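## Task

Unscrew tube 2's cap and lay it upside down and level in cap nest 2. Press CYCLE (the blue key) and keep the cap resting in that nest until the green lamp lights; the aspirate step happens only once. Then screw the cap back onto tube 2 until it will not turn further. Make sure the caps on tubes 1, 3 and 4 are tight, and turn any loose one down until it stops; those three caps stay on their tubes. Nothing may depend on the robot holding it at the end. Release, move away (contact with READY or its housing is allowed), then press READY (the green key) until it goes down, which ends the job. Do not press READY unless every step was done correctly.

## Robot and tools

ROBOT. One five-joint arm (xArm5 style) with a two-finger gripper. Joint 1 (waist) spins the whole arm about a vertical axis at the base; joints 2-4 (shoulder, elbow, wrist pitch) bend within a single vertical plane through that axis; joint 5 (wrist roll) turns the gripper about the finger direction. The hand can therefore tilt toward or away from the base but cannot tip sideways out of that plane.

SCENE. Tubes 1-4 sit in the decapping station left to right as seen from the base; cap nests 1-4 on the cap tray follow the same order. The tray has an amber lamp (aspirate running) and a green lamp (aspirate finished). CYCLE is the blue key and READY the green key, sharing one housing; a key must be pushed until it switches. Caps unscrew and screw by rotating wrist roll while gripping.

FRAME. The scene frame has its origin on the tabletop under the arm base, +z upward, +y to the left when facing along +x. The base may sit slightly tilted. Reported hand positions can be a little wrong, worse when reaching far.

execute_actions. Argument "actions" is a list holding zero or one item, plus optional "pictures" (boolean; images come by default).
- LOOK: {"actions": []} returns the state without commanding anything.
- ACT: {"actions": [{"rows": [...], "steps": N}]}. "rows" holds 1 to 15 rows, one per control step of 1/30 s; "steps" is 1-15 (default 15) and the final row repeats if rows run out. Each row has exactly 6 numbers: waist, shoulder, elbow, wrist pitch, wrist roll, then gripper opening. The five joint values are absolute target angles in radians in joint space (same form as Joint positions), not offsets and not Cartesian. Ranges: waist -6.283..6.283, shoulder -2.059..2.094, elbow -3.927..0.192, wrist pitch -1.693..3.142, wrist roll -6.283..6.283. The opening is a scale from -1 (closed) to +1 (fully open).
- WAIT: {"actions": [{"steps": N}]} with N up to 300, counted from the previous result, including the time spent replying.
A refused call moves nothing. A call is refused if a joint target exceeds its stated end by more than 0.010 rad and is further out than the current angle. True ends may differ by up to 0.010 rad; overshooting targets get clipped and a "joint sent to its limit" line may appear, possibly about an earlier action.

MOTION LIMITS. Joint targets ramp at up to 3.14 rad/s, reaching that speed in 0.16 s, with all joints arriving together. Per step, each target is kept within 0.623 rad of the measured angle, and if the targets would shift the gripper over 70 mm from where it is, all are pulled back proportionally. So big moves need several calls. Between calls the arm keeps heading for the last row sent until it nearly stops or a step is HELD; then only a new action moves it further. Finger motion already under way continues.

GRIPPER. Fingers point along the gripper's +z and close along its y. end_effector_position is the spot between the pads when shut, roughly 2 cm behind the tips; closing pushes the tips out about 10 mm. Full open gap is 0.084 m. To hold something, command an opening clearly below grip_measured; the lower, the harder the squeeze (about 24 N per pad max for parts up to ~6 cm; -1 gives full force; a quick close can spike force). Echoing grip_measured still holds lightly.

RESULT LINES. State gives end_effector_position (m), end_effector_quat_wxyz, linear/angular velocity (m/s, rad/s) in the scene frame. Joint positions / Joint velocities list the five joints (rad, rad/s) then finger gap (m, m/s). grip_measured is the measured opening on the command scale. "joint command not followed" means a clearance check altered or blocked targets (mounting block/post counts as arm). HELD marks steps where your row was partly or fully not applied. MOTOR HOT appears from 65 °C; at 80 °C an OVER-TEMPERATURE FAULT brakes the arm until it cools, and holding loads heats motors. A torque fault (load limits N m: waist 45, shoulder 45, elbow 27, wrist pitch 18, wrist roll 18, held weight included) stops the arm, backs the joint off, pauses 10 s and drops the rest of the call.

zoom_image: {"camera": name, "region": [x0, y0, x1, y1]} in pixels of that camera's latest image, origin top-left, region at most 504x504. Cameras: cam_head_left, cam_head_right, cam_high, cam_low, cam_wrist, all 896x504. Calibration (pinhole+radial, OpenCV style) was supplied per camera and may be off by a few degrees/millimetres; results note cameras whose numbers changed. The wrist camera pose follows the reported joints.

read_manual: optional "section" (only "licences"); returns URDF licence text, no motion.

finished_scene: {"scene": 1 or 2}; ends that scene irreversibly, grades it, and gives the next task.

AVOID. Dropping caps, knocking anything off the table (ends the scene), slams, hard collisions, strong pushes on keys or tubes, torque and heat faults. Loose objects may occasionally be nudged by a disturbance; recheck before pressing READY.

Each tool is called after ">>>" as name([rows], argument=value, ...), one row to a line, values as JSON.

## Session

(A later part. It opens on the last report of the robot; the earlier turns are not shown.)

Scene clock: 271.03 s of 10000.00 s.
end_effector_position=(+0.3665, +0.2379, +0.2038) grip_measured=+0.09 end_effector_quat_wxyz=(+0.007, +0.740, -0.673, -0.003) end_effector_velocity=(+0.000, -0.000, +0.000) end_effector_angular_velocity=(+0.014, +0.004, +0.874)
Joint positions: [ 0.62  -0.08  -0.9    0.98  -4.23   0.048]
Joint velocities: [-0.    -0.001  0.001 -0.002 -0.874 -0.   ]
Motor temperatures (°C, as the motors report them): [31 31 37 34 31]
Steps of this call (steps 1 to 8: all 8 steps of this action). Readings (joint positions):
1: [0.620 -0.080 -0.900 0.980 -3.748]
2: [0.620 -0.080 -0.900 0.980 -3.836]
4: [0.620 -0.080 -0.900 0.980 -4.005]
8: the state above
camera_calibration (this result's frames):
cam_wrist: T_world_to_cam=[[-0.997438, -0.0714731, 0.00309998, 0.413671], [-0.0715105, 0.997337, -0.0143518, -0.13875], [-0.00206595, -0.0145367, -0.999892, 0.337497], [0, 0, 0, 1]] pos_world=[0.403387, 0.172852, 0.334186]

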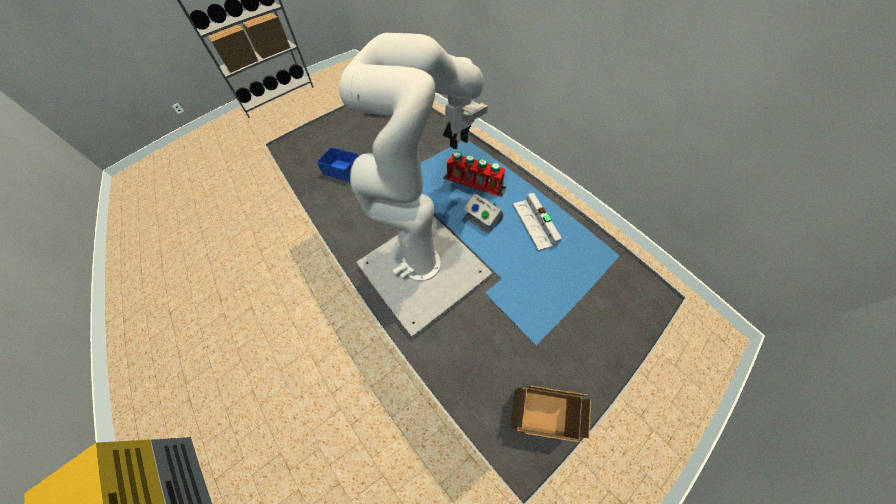

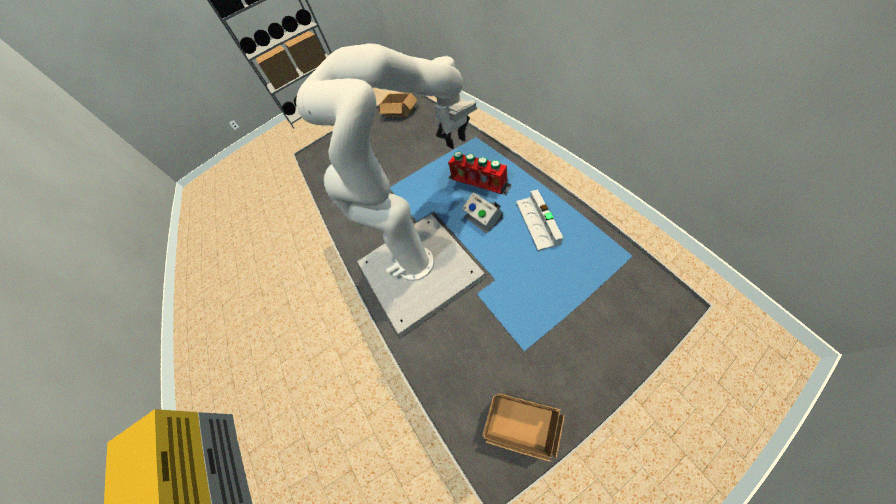

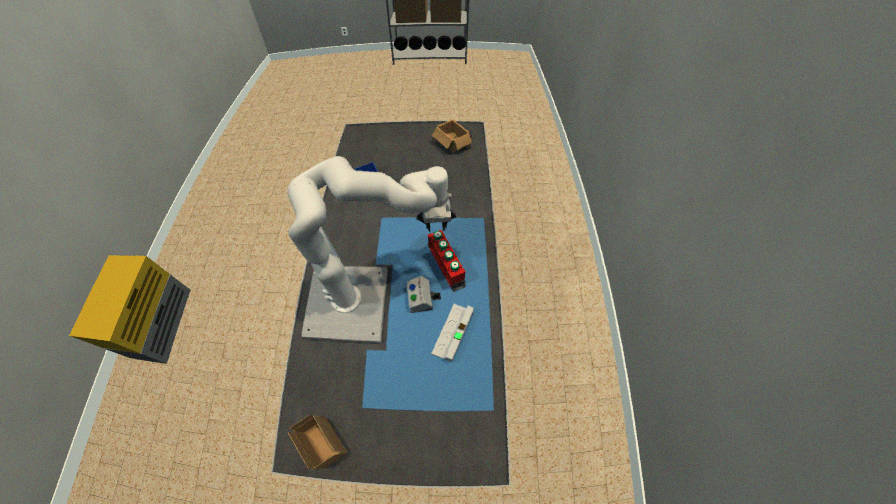

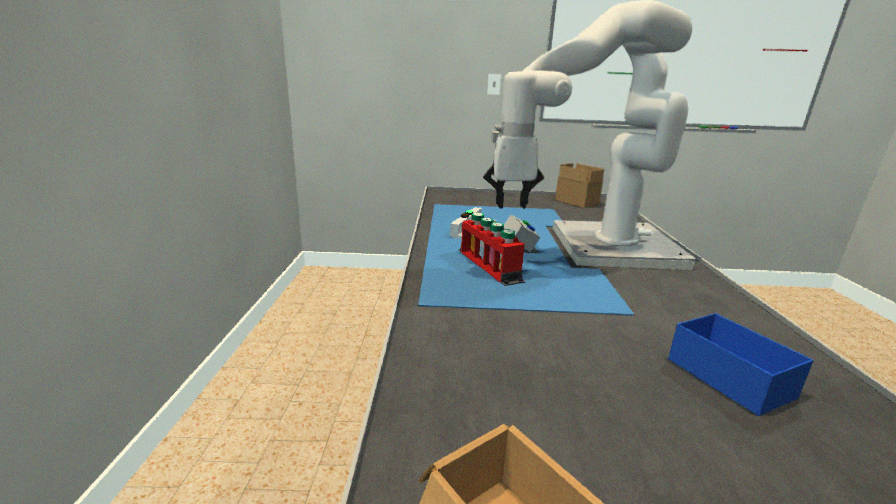

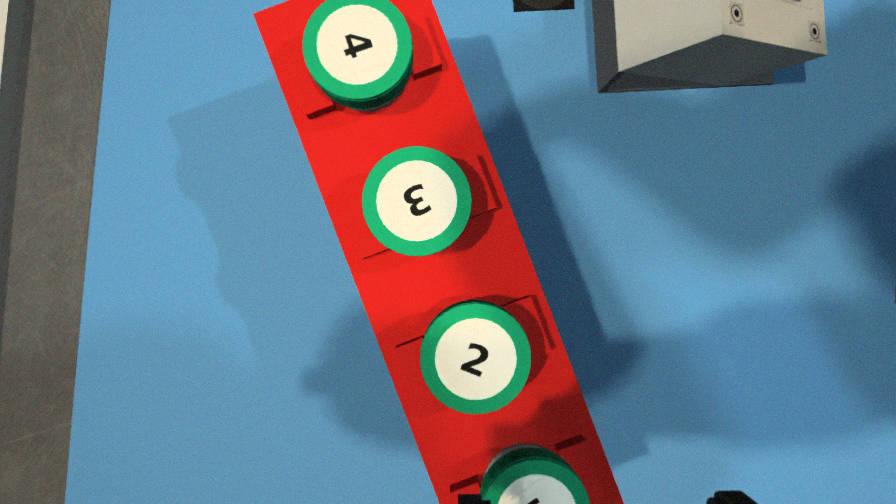

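>>> execute_actions([
  {"rows":[[0.518,-0.02,-0.9,0.92,-4.3,0.1],[0.518,-0.02,-0.9,0.92,-4.3,0.1],[0.518,-0.02,-0.9,0.92,-4.3,0.1],[0.518,-0.02,-0.9,0.92,-4.3,0.1],[0.518,-0.02,-0.9,0.92,-4.3,0.1],[0.518,0.075,-0.845,0.768,-4.3,0.1]],"steps":15},
], pictures=false)

>>> execute_actions([
  {"rows":[[0.518,0.075,-0.845,0.768,-4.3,0.1],[0.518,0.075,-0.845,0.768,-4.3,0.1],[0.518,0.075,-0.845,0.768,-4.3,0.1],[0.518,0.075,-0.845,0.768,-4.3,0.1],[0.518,0.075,-0.845,0.768,-4.3,0.0],[0.518,0.075,-0.845,0.768,-4.3,-0.1],[0.518,0.075,-0.845,0.768,-4.3,-0.2],[0.518,0.075,-0.845,0.768,-4.3,-0.3],[0.518,0.075,-0.845,0.768,-4.3,-0.5],[0.518,0.075,-0.845,0.768,-4.3,-0.7]],"steps":15},
], pictures=false)

>>> execute_actions([
  {"rows":[[0.518,0.078,-0.845,0.765,-3.2,-0.7]],"steps":15},
], pictures=false)

>>> execute_actions([
  {"rows":[[0.518,0.081,-0.845,0.762,-2.1,-0.7]],"steps":15},
], pictures=false)

>>> execute_actions([
  {"rows":[[0.518,0.083,-0.845,0.76,-1.2,-0.7]],"steps":15},
], pictures=false)

>>> execute_actions([
  {"rows":[[0.518,0.083,-0.845,0.762,-1.2,-0.3],[0.518,0.083,-0.845,0.762,-1.2,0.1],[0.518,0.083,-0.845,0.762,-1.2,0.1],[0.518,0.083,-0.845,0.762,-1.2,0.1],[0.518,0.083,-0.845,0.762,-1.2,0.1],[0.518,-0.05,-0.9,0.95,-1.4,0.1]],"steps":15},
], pictures=false)

>>> execute_actions([
  {"rows":[[0.62,-0.08,-0.9,0.98,-4.3,0.1]],"steps":15},
], pictures=false)

>>> execute_actions([
  {"rows":[[0.62,-0.08,-0.9,0.98,-4.3,0.1]],"steps":15},
], pictures=false)

>>> execute_actions([
  {"rows":[[0.62,-0.08,-0.9,0.98,-4.3,0.1]],"steps":15},
])

Scene clock: 285.70 s of 10000.00 s.
end_effector_position=(+0.3956, +0.2038, +0.1316) grip_measured=+0.09 end_effector_quat_wxyz=(+0.010, +0.729, -0.684, -0.004) end_effector_velocity=(+0.030, +0.011, -0.010) end_effector_angular_velocity=(+0.049, -0.095, -0.009)
Joint positions: [ 0.519  0.07  -0.846  0.78  -4.3    0.048]
Joint velocities: [-0.008  0.048 -0.002 -0.153  0.001  0.   ]
Motor temperatures (°C, as the motors report them): [31 31 37 33 31]
Steps of this call (steps 1 to 30: the robot went on to your last target; steps 31 to 425: nothing new was sent; steps 426 to 440: all 15 steps of this action). Readings (joint positions):
426: [0.620 -0.080 -0.900 0.980 -4.300]
427: [0.618 -0.079 -0.900 0.978 -4.300]
429: [0.588 -0.062 -0.902 0.959 -4.300]
433: [0.530 -0.018 -0.895 0.911 -4.300]
440: the state above

Scene clock: 286.20 s of 10000.00 s.
end_effector_position=(+0.3947, +0.2039, +0.1292) grip_measured=-0.24 end_effector_quat_wxyz=(+0.010, +0.729, -0.684, -0.004) end_effector_velocity=(+0.002, -0.001, -0.000) end_effector_angular_velocity=(+0.000, -0.001, -0.004)
Joint positions: [ 0.52   0.073 -0.842  0.774 -4.3    0.034]
Joint velocities: [-0.004  0.004 -0.003 -0.001  0.     0.   ]
Motor temperatures (°C, as the motors report them): [31 31 37 34 31]
Steps of this call (steps 1 to 15: all 15 steps of this action). Readings (joint positions):
1: [0.519 0.072 -0.846 0.776 -4.300]
2: [0.519 0.072 -0.847 0.773 -4.300]
4: [0.519 0.073 -0.847 0.770 -4.300]
8: [0.519 0.074 -0.844 0.771 -4.300]
15: the state above

Scene clock: 286.70 s of 10000.00 s.
end_effector_position=(+0.3965, +0.2046, +0.1277) grip_measured=-0.24 end_effector_quat_wxyz=(-0.009, -0.351, +0.936, -0.001) end_effector_velocity=(+0.007, -0.000, -0.000) end_effector_angular_velocity=(-0.021, -0.034, -1.905)
Joint positions: [ 0.52   0.08  -0.845  0.767 -3.383  0.033]
Joint velocities: [-0.007  0.005 -0.    -0.026  1.898  0.   ]
Motor temperatures (°C, as the motors report them): [31 31 37 34 31]
Steps of this call (steps 1 to 15: all 15 steps of this action). Readings (joint positions):
1: [0.520 0.073 -0.842 0.774 -4.300]
2: [0.520 0.073 -0.842 0.774 -4.296]
4: [0.520 0.074 -0.843 0.774 -4.253]
8: [0.521 0.076 -0.844 0.774 -3.976]
15: the state above

Scene clock: 287.20 s of 10000.00 s.
end_effector_position=(+0.3997, +0.2017, +0.1288) grip_measured=-0.25 end_effector_quat_wxyz=(-0.005, +0.206, +0.979, -0.004) end_effector_velocity=(-0.006, -0.006, +0.001) end_effector_angular_velocity=(-0.027, +0.007, -1.746)
Joint positions: [ 0.511  0.079 -0.846  0.763 -2.26   0.033]
Joint velocities: [-0.005 -0.014  0.01   0.022  1.74   0.001]
Motor temperatures (°C, as the motors report them): [31 31 37 34 31]
Steps of this call (steps 1 to 15: all 15 steps of this action). Readings (joint positions):
1: [0.520 0.080 -0.845 0.766 -3.327]
2: [0.519 0.081 -0.845 0.765 -3.278]
4: [0.519 0.081 -0.845 0.764 -3.169]
8: [0.516 0.082 -0.846 0.760 -2.834]
15: the state above

Scene clock: 287.70 s of 10000.00 s.
end_effector_position=(+0.3960, +0.2059, +0.1277) grip_measured=-0.16 end_effector_quat_wxyz=(-0.004, +0.643, +0.766, -0.009) end_effector_velocity=(+0.003, +0.000, -0.003) end_effector_angular_velocity=(-0.011, -0.012, -0.826)
Joint positions: [ 0.523  0.081 -0.846  0.768 -1.265  0.037]
Joint velocities: [-0.002  0.011 -0.002 -0.015  0.824  0.002]
Motor temperatures (°C, as the motors report them): [31 31 37 34 31]
Steps of this call (steps 1 to 15: all 15 steps of this action). Readings (joint positions):
1: [0.511 0.079 -0.846 0.764 -2.208]
2: [0.511 0.079 -0.845 0.764 -2.166]
4: [0.511 0.078 -0.845 0.766 -2.069]
8: [0.517 0.078 -0.844 0.769 -1.746]
15: the state above

Scene clock: 288.20 s of 10000.00 s.
end_effector_position=(+0.3964, +0.2033, +0.1911) grip_measured=+0.09 end_effector_quat_wxyz=(-0.001, +0.599, +0.801, -0.002) end_effector_velocity=(-0.042, -0.021, +0.025) end_effector_angular_velocity=(-0.056, +0.112, +0.207)
Joint positions: [ 0.517 -0.042 -0.901  0.932 -1.384  0.048]
Joint velocities: [ 0.002 -0.101  0.008  0.218 -0.205  0.   ]
Motor temperatures (°C, as the motors report them): [31 31 37 34 31]
Steps of this call (steps 1 to 15: all 15 steps of this action). Readings (joint positions):
1: [0.523 0.082 -0.846 0.767 -1.243]
2: [0.522 0.082 -0.846 0.767 -1.228]
4: [0.521 0.083 -0.847 0.764 -1.212]
8: [0.516 0.079 -0.851 0.774 -1.220]
15: the state above

Scene clock: 288.70 s of 10000.00 s.
end_effector_position=(+0.3675, +0.2366, +0.2032) grip_measured=+0.09 end_effector_quat_wxyz=(-0.007, +0.111, +0.994, -0.004) end_effector_velocity=(-0.013, +0.013, +0.004) end_effector_angular_velocity=(+0.035, +0.024, +2.654)
Joint positions: [ 0.616 -0.079 -0.9    0.979 -2.347  0.048]
Joint velocities: [ 0.042 -0.013  0.002  0.017 -2.612 -0.   ]
Motor temperatures (°C, as the motors report them): [31 31 37 34 31]
Steps of this call (steps 1 to 15: all 15 steps of this action). Readings (joint positions):
1: [0.518 -0.045 -0.900 0.938 -1.389]
2: [0.518 -0.046 -0.899 0.942 -1.397]
4: [0.524 -0.049 -0.898 0.949 -1.444]
8: [0.569 -0.064 -0.899 0.965 -1.725]
15: the state above

Scene clock: 289.20 s of 10000.00 s.
end_effector_position=(+0.3665, +0.2379, +0.2038) grip_measured=+0.09 end_effector_quat_wxyz=(-0.008, -0.521, +0.854, +0.001) end_effector_velocity=(-0.000, +0.000, -0.000) end_effector_angular_velocity=(+0.036, +0.019, +2.615)
Joint positions: [ 0.62  -0.08  -0.9    0.98  -3.661  0.048]
Joint velocities: [ 0.001  0.001 -0.001  0.002 -2.614 -0.   ]
Motor temperatures (°C, as the motors report them): [31 31 37 34 31]
Steps of this call (steps 1 to 15: all 15 steps of this action). Readings (joint positions):
1: [0.617 -0.079 -0.900 0.979 -2.435]
2: [0.618 -0.079 -0.900 0.979 -2.522]
4: [0.619 -0.079 -0.900 0.980 -2.697]
8: [0.619 -0.080 -0.900 0.980 -3.048]
15: the state above

Scene clock: 289.70 s of 10000.00 s.
end_effector_position=(+0.3665, +0.2379, +0.2038) grip_measured=+0.09 end_effector_quat_wxyz=(+0.007, +0.761, -0.648, -0.003) end_effector_velocity=(-0.000, +0.000, -0.000) end_effector_angular_velocity=(+0.001, +0.000, +0.048)
Joint positions: [ 0.62  -0.08  -0.9    0.98  -4.296  0.048]
Joint velocities: [ 0.    -0.     0.    -0.    -0.048 -0.   ]
Motor temperatures (°C, as the motors report them): [31 31 37 34 31]
Steps of this call (steps 1 to 15: all 15 steps of this action). Readings (joint positions):
1: [0.620 -0.080 -0.900 0.980 -3.748]
2: [0.620 -0.080 -0.900 0.980 -3.836]
4: [0.620 -0.080 -0.900 0.980 -4.005]
8: [0.620 -0.080 -0.900 0.980 -4.230]
15: the state above
camera_calibration (this result's frames):
cam_wrist: T_world_to_cam=[[-0.990609, -0.136678, 0.00348615, 0.42659], [-0.136712, 0.99052, -0.0133942, -0.113426], [-0.00162242, -0.013745, -0.999904, 0.337139], [0, 0, 0, 1]] pos_world=[0.407624, 0.17529, 0.334101]

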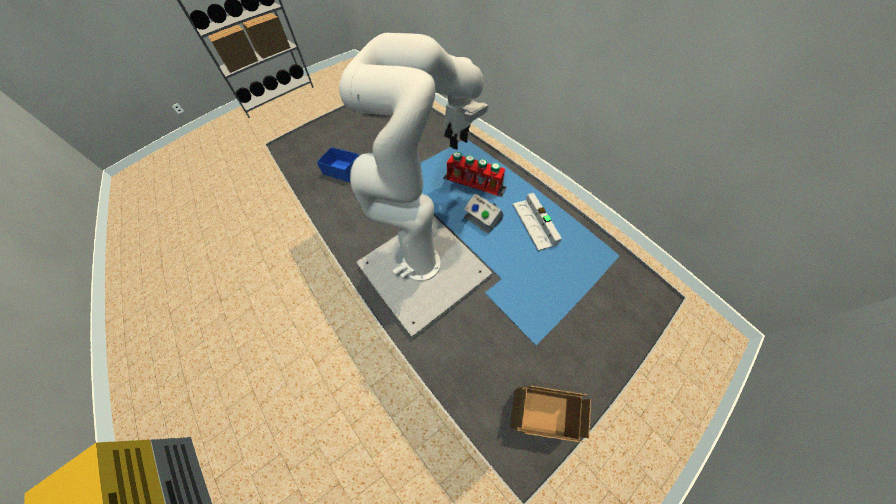

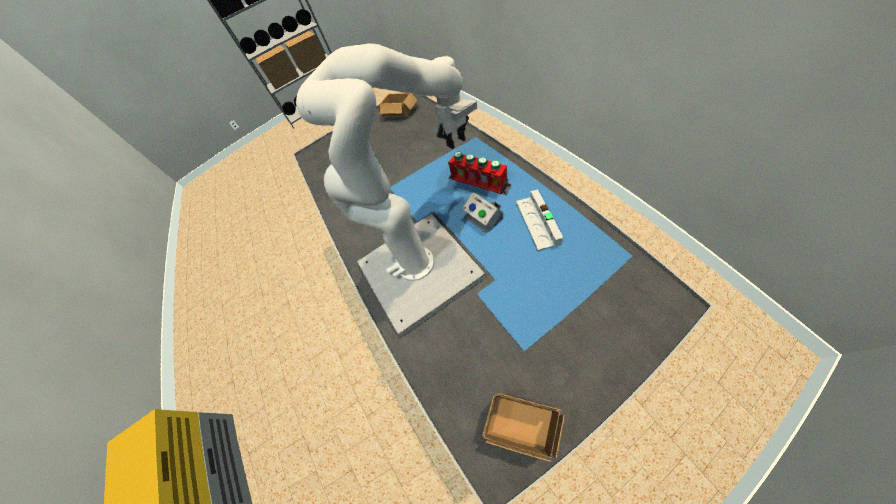

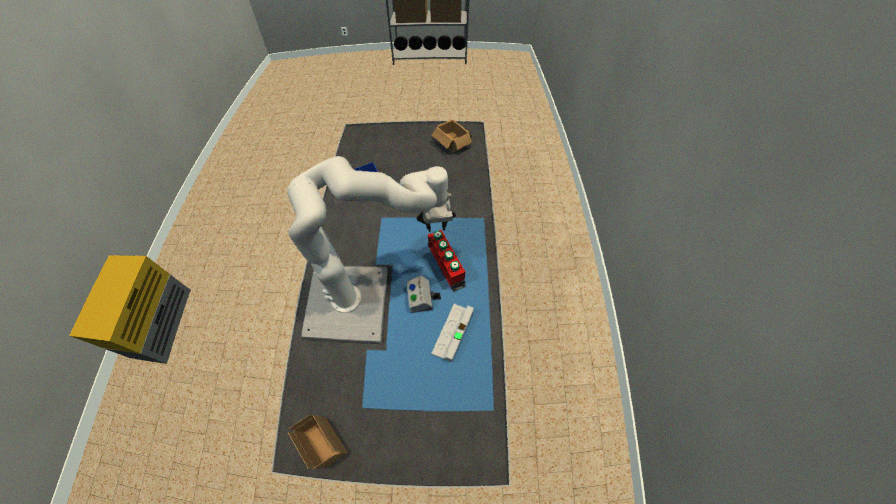

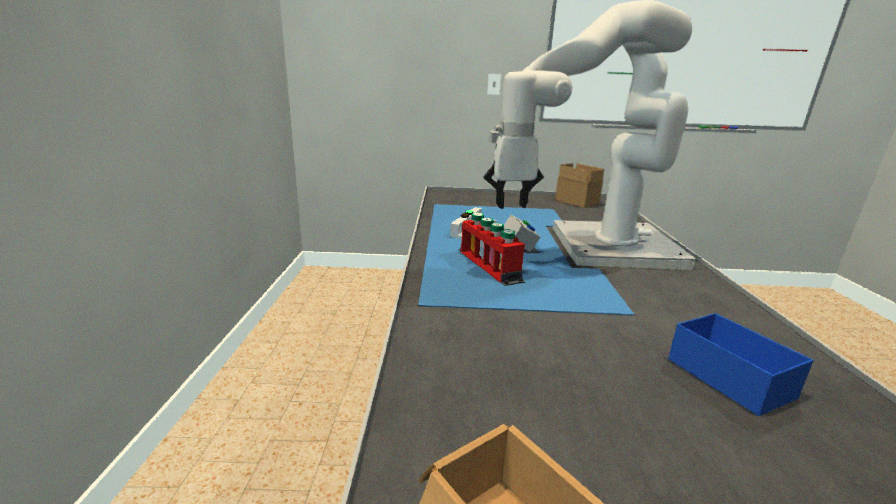

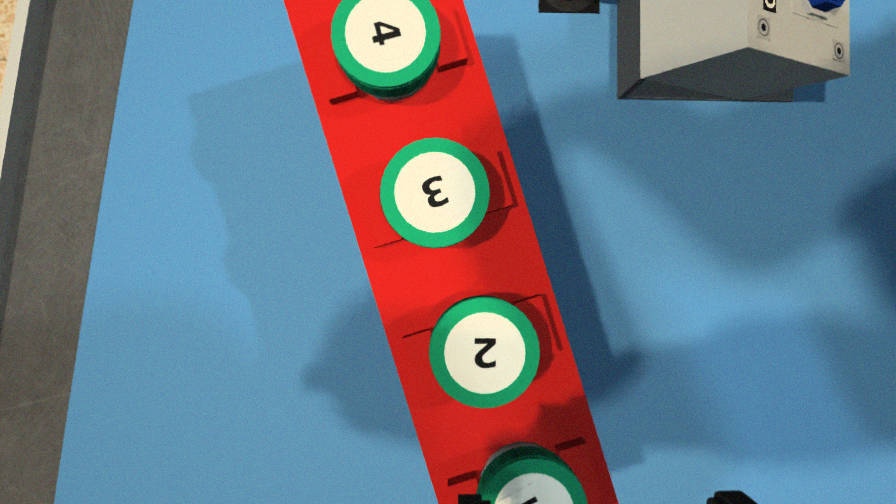

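>>> execute_actions([
  {"rows":[[0.518,-0.02,-0.9,0.92,-4.6,0.1],[0.518,-0.02,-0.9,0.92,-4.6,0.1],[0.518,-0.02,-0.9,0.92,-4.6,0.1],[0.518,-0.02,-0.9,0.92,-4.6,0.1],[0.518,-0.02,-0.9,0.92,-4.6,0.1],[0.518,0.075,-0.845,0.768,-4.6,0.1]],"steps":15},
], pictures=false)

>>> execute_actions([
  {"rows":[[0.518,0.075,-0.845,0.768,-4.6,0.1],[0.518,0.075,-0.845,0.768,-4.6,0.1],[0.518,0.075,-0.845,0.768,-4.6,0.1],[0.518,0.075,-0.845,0.768,-4.6,0.1],[0.518,0.075,-0.845,0.768,-4.6,0.0],[0.518,0.075,-0.845,0.768,-4.6,-0.1],[0.518,0.075,-0.845,0.768,-4.6,-0.2],[0.518,0.075,-0.845,0.768,-4.6,-0.3],[0.518,0.075,-0.845,0.768,-4.6,-0.5],[0.518,0.075,-0.845,0.768,-4.6,-0.7]],"steps":15},
], pictures=false)

>>> execute_actions([
  {"rows":[[0.518,0.078,-0.845,0.765,-3.6,-0.7]],"steps":15},
], pictures=false)

>>> execute_actions([
  {"rows":[[0.518,0.081,-0.845,0.762,-2.6,-0.7]],"steps":15},
], pictures=false)

>>> execute_actions([
  {"rows":[[0.518,0.081,-0.845,0.762,-1.6,-0.7]],"steps":15},
], pictures=false)

>>> execute_actions([
  {"rows":[[0.518,0.081,-0.845,0.762,-1.6,-0.7],[0.518,0.081,-0.845,0.762,-1.6,-0.3],[0.518,0.081,-0.845,0.762,-1.6,0.1],[0.518,0.081,-0.845,0.762,-1.6,0.1],[0.518,0.081,-0.845,0.762,-1.6,0.1],[0.518,0.081,-0.845,0.762,-1.6,0.1],[0.518,-0.05,-0.9,0.95,-1.6,0.1]],"steps":15},
], pictures=false)

>>> execute_actions([
  {"rows":[[0.62,-0.08,-0.9,0.98,-4.3,0.1]],"steps":15},
], pictures=false)

>>> execute_actions([
  {"rows":[[0.62,-0.08,-0.9,0.98,-4.3,0.1]],"steps":15},
], pictures=false)

>>> execute_actions([
  {"rows":[[0.62,-0.08,-0.9,0.98,-4.3,0.1]],"steps":12},
])

Scene clock: 308.37 s of 10000.00 s.
end_effector_position=(+0.3953, +0.2039, +0.1317) grip_measured=+0.09 end_effector_quat_wxyz=(+0.009, +0.822, -0.569, -0.005) end_effector_velocity=(+0.032, +0.010, -0.011) end_effector_angular_velocity=(+0.053, -0.101, +0.043)
Joint positions: [ 0.52   0.07  -0.846  0.781 -4.595  0.048]
Joint velocities: [-0.013  0.052 -0.    -0.166 -0.056  0.   ]
Motor temperatures (°C, as the motors report them): [31 31 37 33 31]
Steps of this call (steps 1 to 15: the robot went on to your last target; steps 16 to 545: nothing new was sent; steps 546 to 560: all 15 steps of this action). Readings (joint positions):
546: [0.620 -0.080 -0.900 0.980 -4.300]
547: [0.619 -0.079 -0.900 0.979 -4.304]
549: [0.606 -0.072 -0.901 0.970 -4.347]
553: [0.543 -0.026 -0.897 0.919 -4.521]
560: the state above

Scene clock: 308.87 s of 10000.00 s.
end_effector_position=(+0.3949, +0.2033, +0.1292) grip_measured=-0.23 end_effector_quat_wxyz=(+0.009, +0.823, -0.568, -0.005) end_effector_velocity=(+0.001, +0.000, +0.000) end_effector_angular_velocity=(+0.000, -0.000, -0.001)
Joint positions: [ 0.519  0.073 -0.842  0.774 -4.6    0.034]
Joint velocities: [-0.001  0.002 -0.004  0.001  0.     0.   ]
Motor temperatures (°C, as the motors report them): [31 31 37 33 31]
Steps of this call (steps 1 to 15: all 15 steps of this action). Readings (joint positions):
1: [0.519 0.071 -0.846 0.777 -4.597]
2: [0.519 0.072 -0.847 0.774 -4.598]
4: [0.519 0.073 -0.847 0.770 -4.599]
8: [0.519 0.074 -0.844 0.771 -4.600]
15: the state above

Scene clock: 309.37 s of 10000.00 s.
end_effector_position=(+0.3959, +0.2053, +0.1286) grip_measured=-0.25 end_effector_quat_wxyz=(-0.010, -0.504, +0.864, +0.001) end_effector_velocity=(+0.005, +0.000, -0.003) end_effector_angular_velocity=(-0.018, -0.026, -1.441)
Joint positions: [ 0.522  0.079 -0.846  0.771 -3.719  0.033]
Joint velocities: [-0.005  0.011  0.001 -0.027  1.436 -0.   ]
Motor temperatures (°C, as the motors report them): [31 31 37 33 31]
Steps of this call (steps 1 to 15: all 15 steps of this action). Readings (joint positions):
1: [0.519 0.073 -0.842 0.774 -4.600]
2: [0.519 0.073 -0.842 0.774 -4.596]
4: [0.518 0.074 -0.843 0.775 -4.553]
8: [0.520 0.075 -0.844 0.776 -4.277]
15: the state above

Scene clock: 309.87 s of 10000.00 s.
end_effector_position=(+0.3992, +0.2036, +0.1277) grip_measured=-0.25 end_effector_quat_wxyz=(-0.005, -0.024, +1.000, -0.002) end_effector_velocity=(+0.011, -0.003, +0.012) end_effector_angular_velocity=(-0.002, -0.033, -1.429)
Joint positions: [ 0.515  0.082 -0.846  0.76  -2.718  0.033]
Joint velocities: [-0.017 -0.017 -0.01  -0.001  1.412 -0.001]
Motor temperatures (°C, as the motors report them): [31 31 37 33 31]
Steps of this call (steps 1 to 15: all 15 steps of this action). Readings (joint positions):
1: [0.522 0.079 -0.846 0.770 -3.679]
2: [0.521 0.079 -0.846 0.769 -3.647]
4: [0.521 0.080 -0.845 0.768 -3.571]
8: [0.519 0.082 -0.845 0.763 -3.269]
15: the state above

Scene clock: 310.37 s of 10000.00 s.
end_effector_position=(+0.3965, +0.2031, +0.1286) grip_measured=-0.20 end_effector_quat_wxyz=(-0.006, +0.457, +0.889, -0.008) end_effector_velocity=(-0.010, +0.011, -0.002) end_effector_angular_velocity=(-0.033, +0.007, -1.388)
Joint positions: [ 0.517  0.077 -0.844  0.77  -1.718  0.035]
Joint velocities: [ 0.033  0.006 -0.007  0.022  1.421  0.009]
Motor temperatures (°C, as the motors report them): [31 31 37 33 31]
Steps of this call (steps 1 to 15: all 15 steps of this action). Readings (joint positions):
1: [0.515 0.082 -0.846 0.760 -2.678]
2: [0.514 0.082 -0.846 0.760 -2.647]
4: [0.514 0.081 -0.846 0.761 -2.572]
8: [0.512 0.079 -0.846 0.763 -2.271]
15: the state above

Scene clock: 310.87 s of 10000.00 s.
end_effector_position=(+0.3975, +0.2045, +0.1900) grip_measured=+0.09 end_effector_quat_wxyz=(-0.000, +0.508, +0.861, -0.000) end_effector_velocity=(-0.032, -0.018, +0.080) end_effector_angular_velocity=(-0.030, +0.059, -0.007)
Joint positions: [ 0.519 -0.039 -0.901  0.924 -1.6    0.048]
Joint velocities: [-0.004 -0.19  -0.047  0.303  0.003  0.   ]
Motor temperatures (°C, as the motors report them): [31 31 37 33 31]
Steps of this call (steps 1 to 15: all 15 steps of this action). Readings (joint positions):
1: [0.518 0.077 -0.844 0.771 -1.678]
2: [0.518 0.078 -0.845 0.771 -1.652]
4: [0.519 0.078 -0.845 0.772 -1.623]
8: [0.520 0.084 -0.850 0.762 -1.604]
15: the state above

Scene clock: 311.37 s of 10000.00 s.
end_effector_position=(+0.3675, +0.2366, +0.2032) grip_measured=+0.09 end_effector_quat_wxyz=(-0.007, +0.011, +1.000, -0.004) end_effector_velocity=(-0.014, +0.014, +0.004) end_effector_angular_velocity=(+0.034, +0.025, +2.654)
Joint positions: [ 0.616 -0.079 -0.9    0.979 -2.547  0.048]
Joint velocities: [ 0.043 -0.013  0.002  0.019 -2.611 -0.   ]
Motor temperatures (°C, as the motors report them): [31 31 37 33 31]
Steps of this call (steps 1 to 15: all 15 steps of this action). Readings (joint positions):
1: [0.519 -0.043 -0.901 0.933 -1.600]
2: [0.519 -0.045 -0.900 0.939 -1.604]
4: [0.525 -0.049 -0.898 0.948 -1.647]
8: [0.569 -0.064 -0.899 0.965 -1.925]
15: the state above

Scene clock: 311.87 s of 10000.00 s.
end_effector_position=(+0.3665, +0.2379, +0.2038) grip_measured=+0.09 end_effector_quat_wxyz=(-0.008, -0.603, +0.797, +0.002) end_effector_velocity=(+0.000, -0.000, +0.000) end_effector_angular_velocity=(+0.037, +0.018, +2.602)
Joint positions: [ 0.62  -0.08  -0.9    0.98  -3.861  0.048]
Joint velocities: [-0.001 -0.    -0.001  0.002 -2.603  0.   ]
Motor temperatures (°C, as the motors report them): [31 31 37 33 31]
Steps of this call (steps 1 to 15: all 15 steps of this action). Readings (joint positions):
1: [0.617 -0.079 -0.900 0.979 -2.635]
2: [0.618 -0.079 -0.900 0.979 -2.722]
4: [0.619 -0.079 -0.900 0.980 -2.897]
8: [0.619 -0.080 -0.900 0.980 -3.248]
15: the state above

Scene clock: 312.27 s of 10000.00 s.
end_effector_position=(+0.3665, +0.2379, +0.2038) grip_measured=+0.09 end_effector_quat_wxyz=(+0.007, +0.761, -0.649, -0.003) end_effector_velocity=(-0.000, -0.000, +0.000) end_effector_angular_velocity=(+0.001, +0.001, +0.063)
Joint positions: [ 0.62  -0.08  -0.9    0.98  -4.294  0.048]
Joint velocities: [-0.    -0.     0.     0.001 -0.064  0.   ]
Motor temperatures (°C, as the motors report them): [31 31 37 33 31]
Steps of this call (steps 1 to 12: all 12 steps of this action). Readings (joint positions):
1: [0.620 -0.080 -0.900 0.980 -3.946]
2: [0.620 -0.080 -0.900 0.980 -4.027]
4: [0.620 -0.080 -0.900 0.980 -4.160]
8: [0.620 -0.080 -0.900 0.980 -4.273]
12: the state above
camera_calibration (this result's frames):
cam_wrist: T_world_to_cam=[[-0.990787, -0.135385, 0.00348219, 0.426348], [-0.135419, 0.990698, -0.013415, -0.113936], [-0.00163361, -0.013763, -0.999904, 0.337146], [0, 0, 0, 1]] pos_world=[0.407542, 0.175237, 0.334101]

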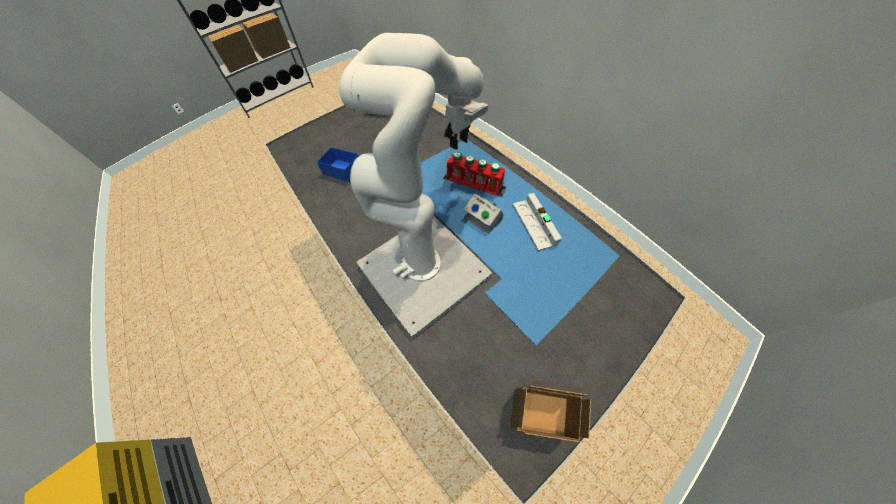

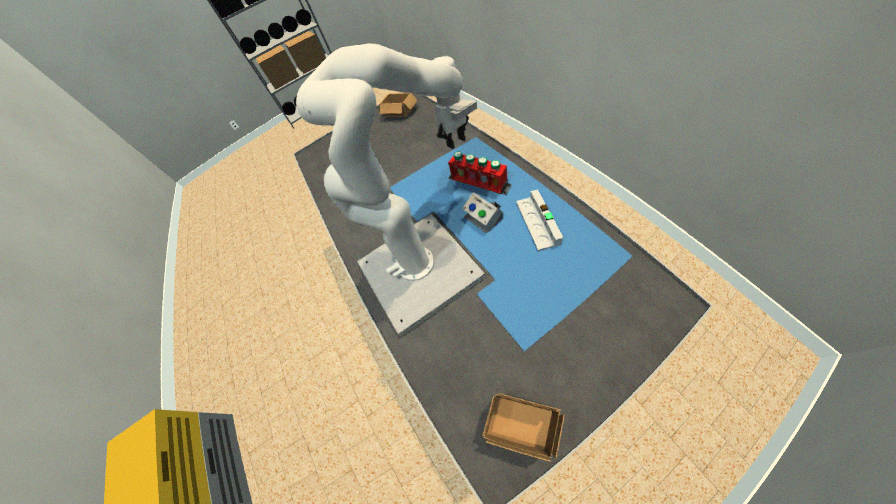

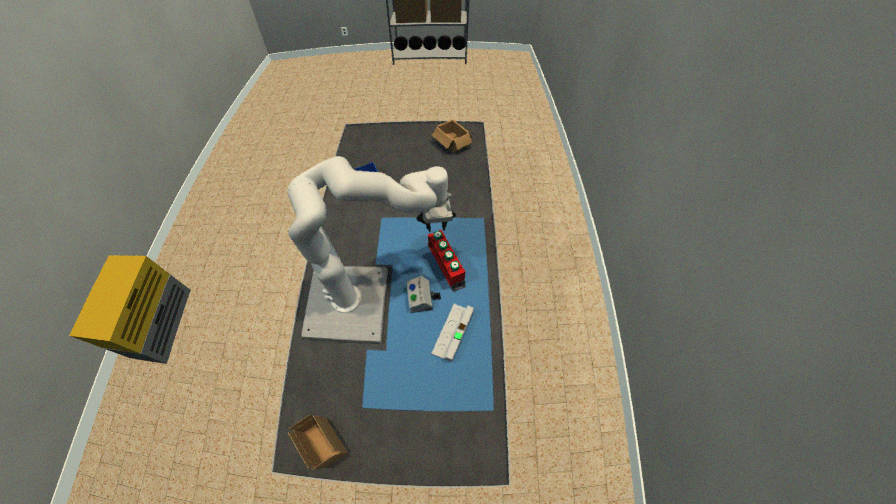

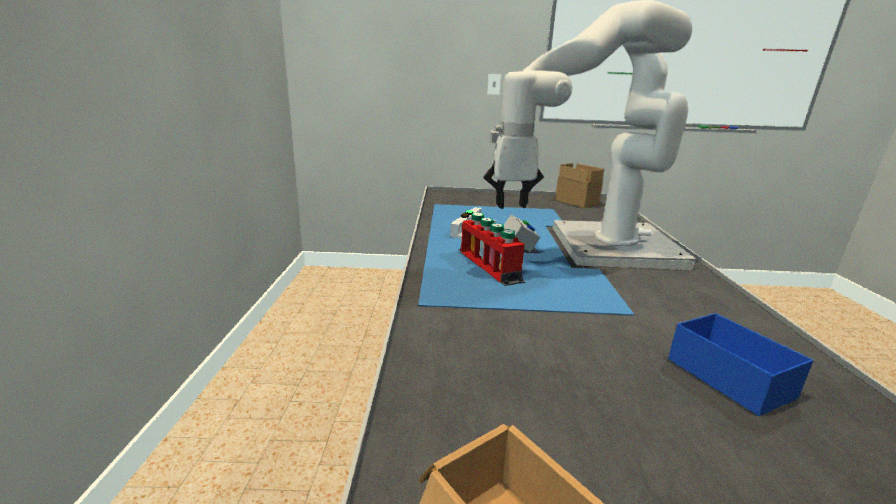

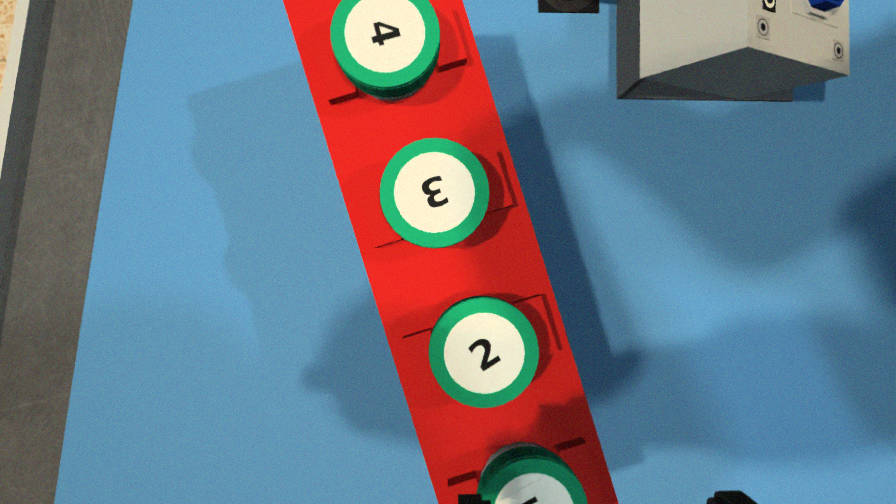

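>>> execute_actions([
  {"rows":[[0.295,0.0,-0.92,0.92,-4.6,0.1]],"steps":15},
], pictures=false)

>>> execute_actions([
  {"rows":[[0.295,0.092,-0.873,0.779,-4.6,0.1]],"steps":15},
], pictures=false)

>>> execute_actions([
  {"rows":[[0.295,0.092,-0.873,0.779,-4.6,0.1],[0.295,0.092,-0.873,0.779,-4.6,0.0],[0.295,0.092,-0.873,0.779,-4.6,-0.1],[0.295,0.092,-0.873,0.779,-4.6,-0.2],[0.295,0.092,-0.873,0.779,-4.6,-0.3],[0.295,0.092,-0.873,0.779,-4.6,-0.5],[0.295,0.092,-0.873,0.779,-4.6,-0.7]],"steps":10},
])

Scene clock: 323.40 s of 10000.00 s.
end_effector_position=(+0.4338, +0.1201, +0.1818) grip_measured=+0.09 end_effector_quat_wxyz=(+0.008, +0.754, -0.657, -0.003) end_effector_velocity=(+0.036, -0.092, -0.015) end_effector_angular_velocity=(+0.001, -0.003, +0.002)
Joint positions: [ 0.312 -0.004 -0.918  0.924 -4.581  0.048]
Joint velocities: [-0.22   0.055 -0.015 -0.043 -0.223  0.   ]
Motor temperatures (°C, as the motors report them): [31 31 37 33 31]
Steps of this call (steps 1 to 15: the robot went on to your last target; steps 16 to 319: nothing new was sent; steps 320 to 334: all 15 steps of this action). Readings (joint positions):
320: [0.620 -0.080 -0.900 0.980 -4.300]
321: [0.618 -0.079 -0.900 0.979 -4.303]
323: [0.583 -0.071 -0.903 0.972 -4.339]
327: [0.462 -0.041 -0.909 0.951 -4.445]
334: the state above

Scene clock: 323.90 s of 10000.00 s.
end_effector_position=(+0.4398, +0.1136, +0.1331) grip_measured=+0.09 end_effector_quat_wxyz=(+0.006, +0.755, -0.656, -0.002) end_effector_velocity=(-0.001, -0.002, -0.007) end_effector_angular_velocity=(-0.001, +0.004, -0.003)
Joint positions: [ 0.295  0.09  -0.874  0.78  -4.6    0.048]
Joint velocities: [-0.004  0.011  0.008 -0.015 -0.001 -0.   ]
Motor temperatures (°C, as the motors report them): [31 31 37 33 31]
Steps of this call (steps 1 to 15: all 15 steps of this action). Readings (joint positions):
1: [0.307 -0.003 -0.919 0.923 -4.587]
2: [0.303 -0.000 -0.918 0.918 -4.591]
4: [0.300 0.021 -0.910 0.879 -4.596]
8: [0.297 0.081 -0.876 0.803 -4.599]
15: the state above

Scene clock: 324.23 s of 10000.00 s.
end_effector_position=(+0.4384, +0.1132, +0.1318) grip_measured=-0.24 end_effector_quat_wxyz=(+0.007, +0.755, -0.656, -0.003) end_effector_velocity=(+0.001, +0.000, +0.000) end_effector_angular_velocity=(+0.001, -0.002, -0.000)
Joint positions: [ 0.295  0.091 -0.872  0.781 -4.6    0.033]
Joint velocities: [ 0.     0.    -0.001 -0.002  0.001  0.   ]
Motor temperatures (°C, as the motors report them): [31 31 37 33 31]
Steps of this call (steps 1 to 10: all 10 steps of this action). Readings (joint positions):
1: [0.295 0.091 -0.874 0.780 -4.600]
2: [0.295 0.091 -0.874 0.780 -4.600]
4: [0.295 0.091 -0.873 0.779 -4.600]
8: [0.295 0.091 -0.872 0.781 -4.600]
10: the state above
camera_calibration (this result's frames):
cam_wrist: T_world_to_cam=[[-0.993194, -0.116419, 0.00359788, 0.479931], [-0.116457, 0.993101, -0.0137257, 0.00989512], [-0.00197513, -0.0140513, -0.999899, 0.263723], [0, 0, 0, 1]] pos_world=[0.478338, 0.0497517, 0.262105]

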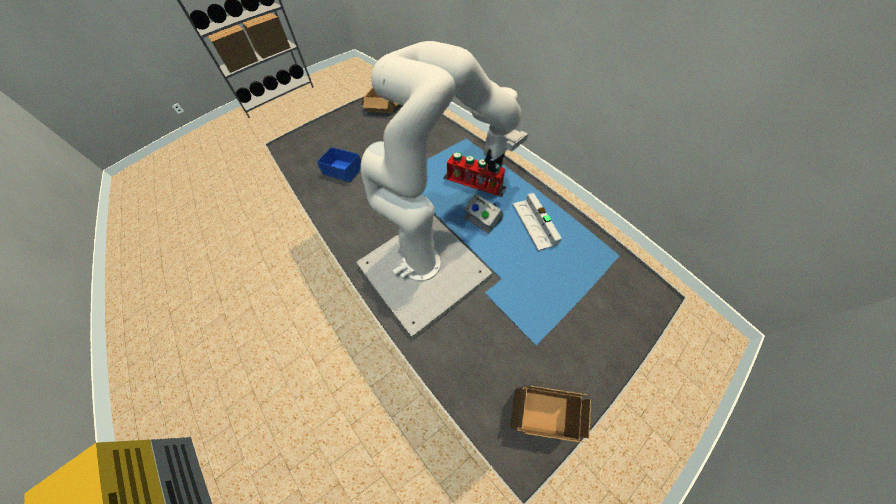

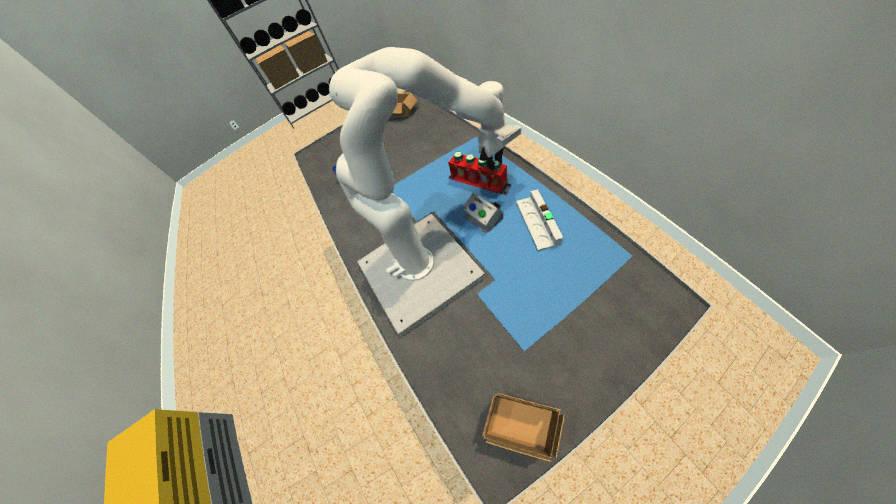

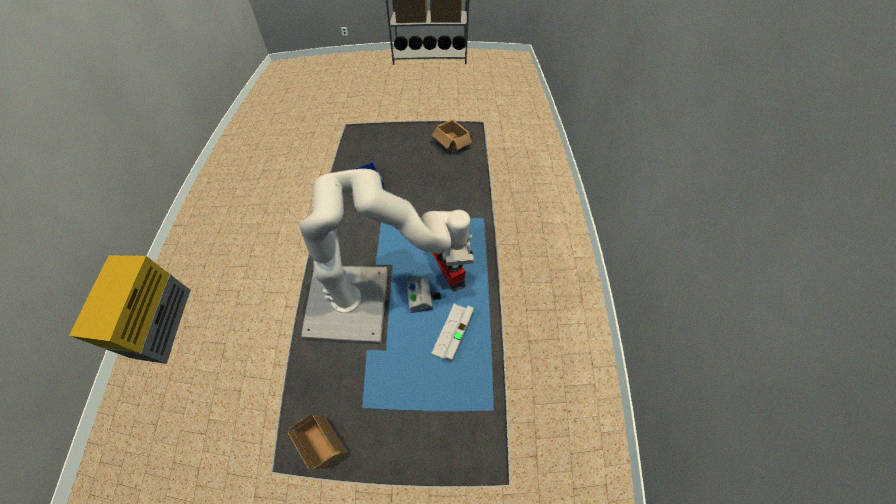

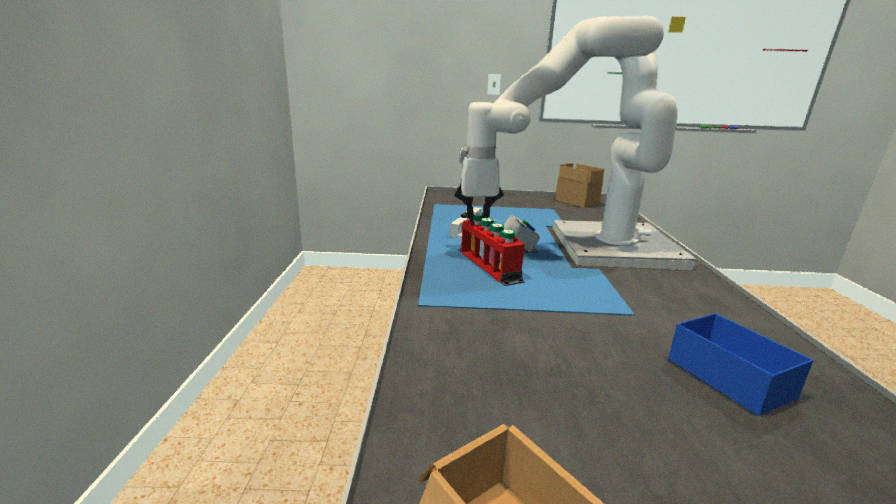

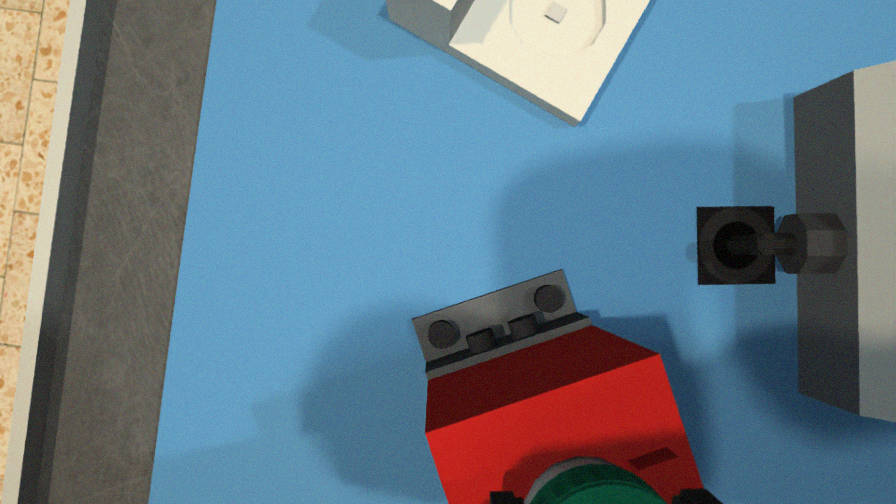

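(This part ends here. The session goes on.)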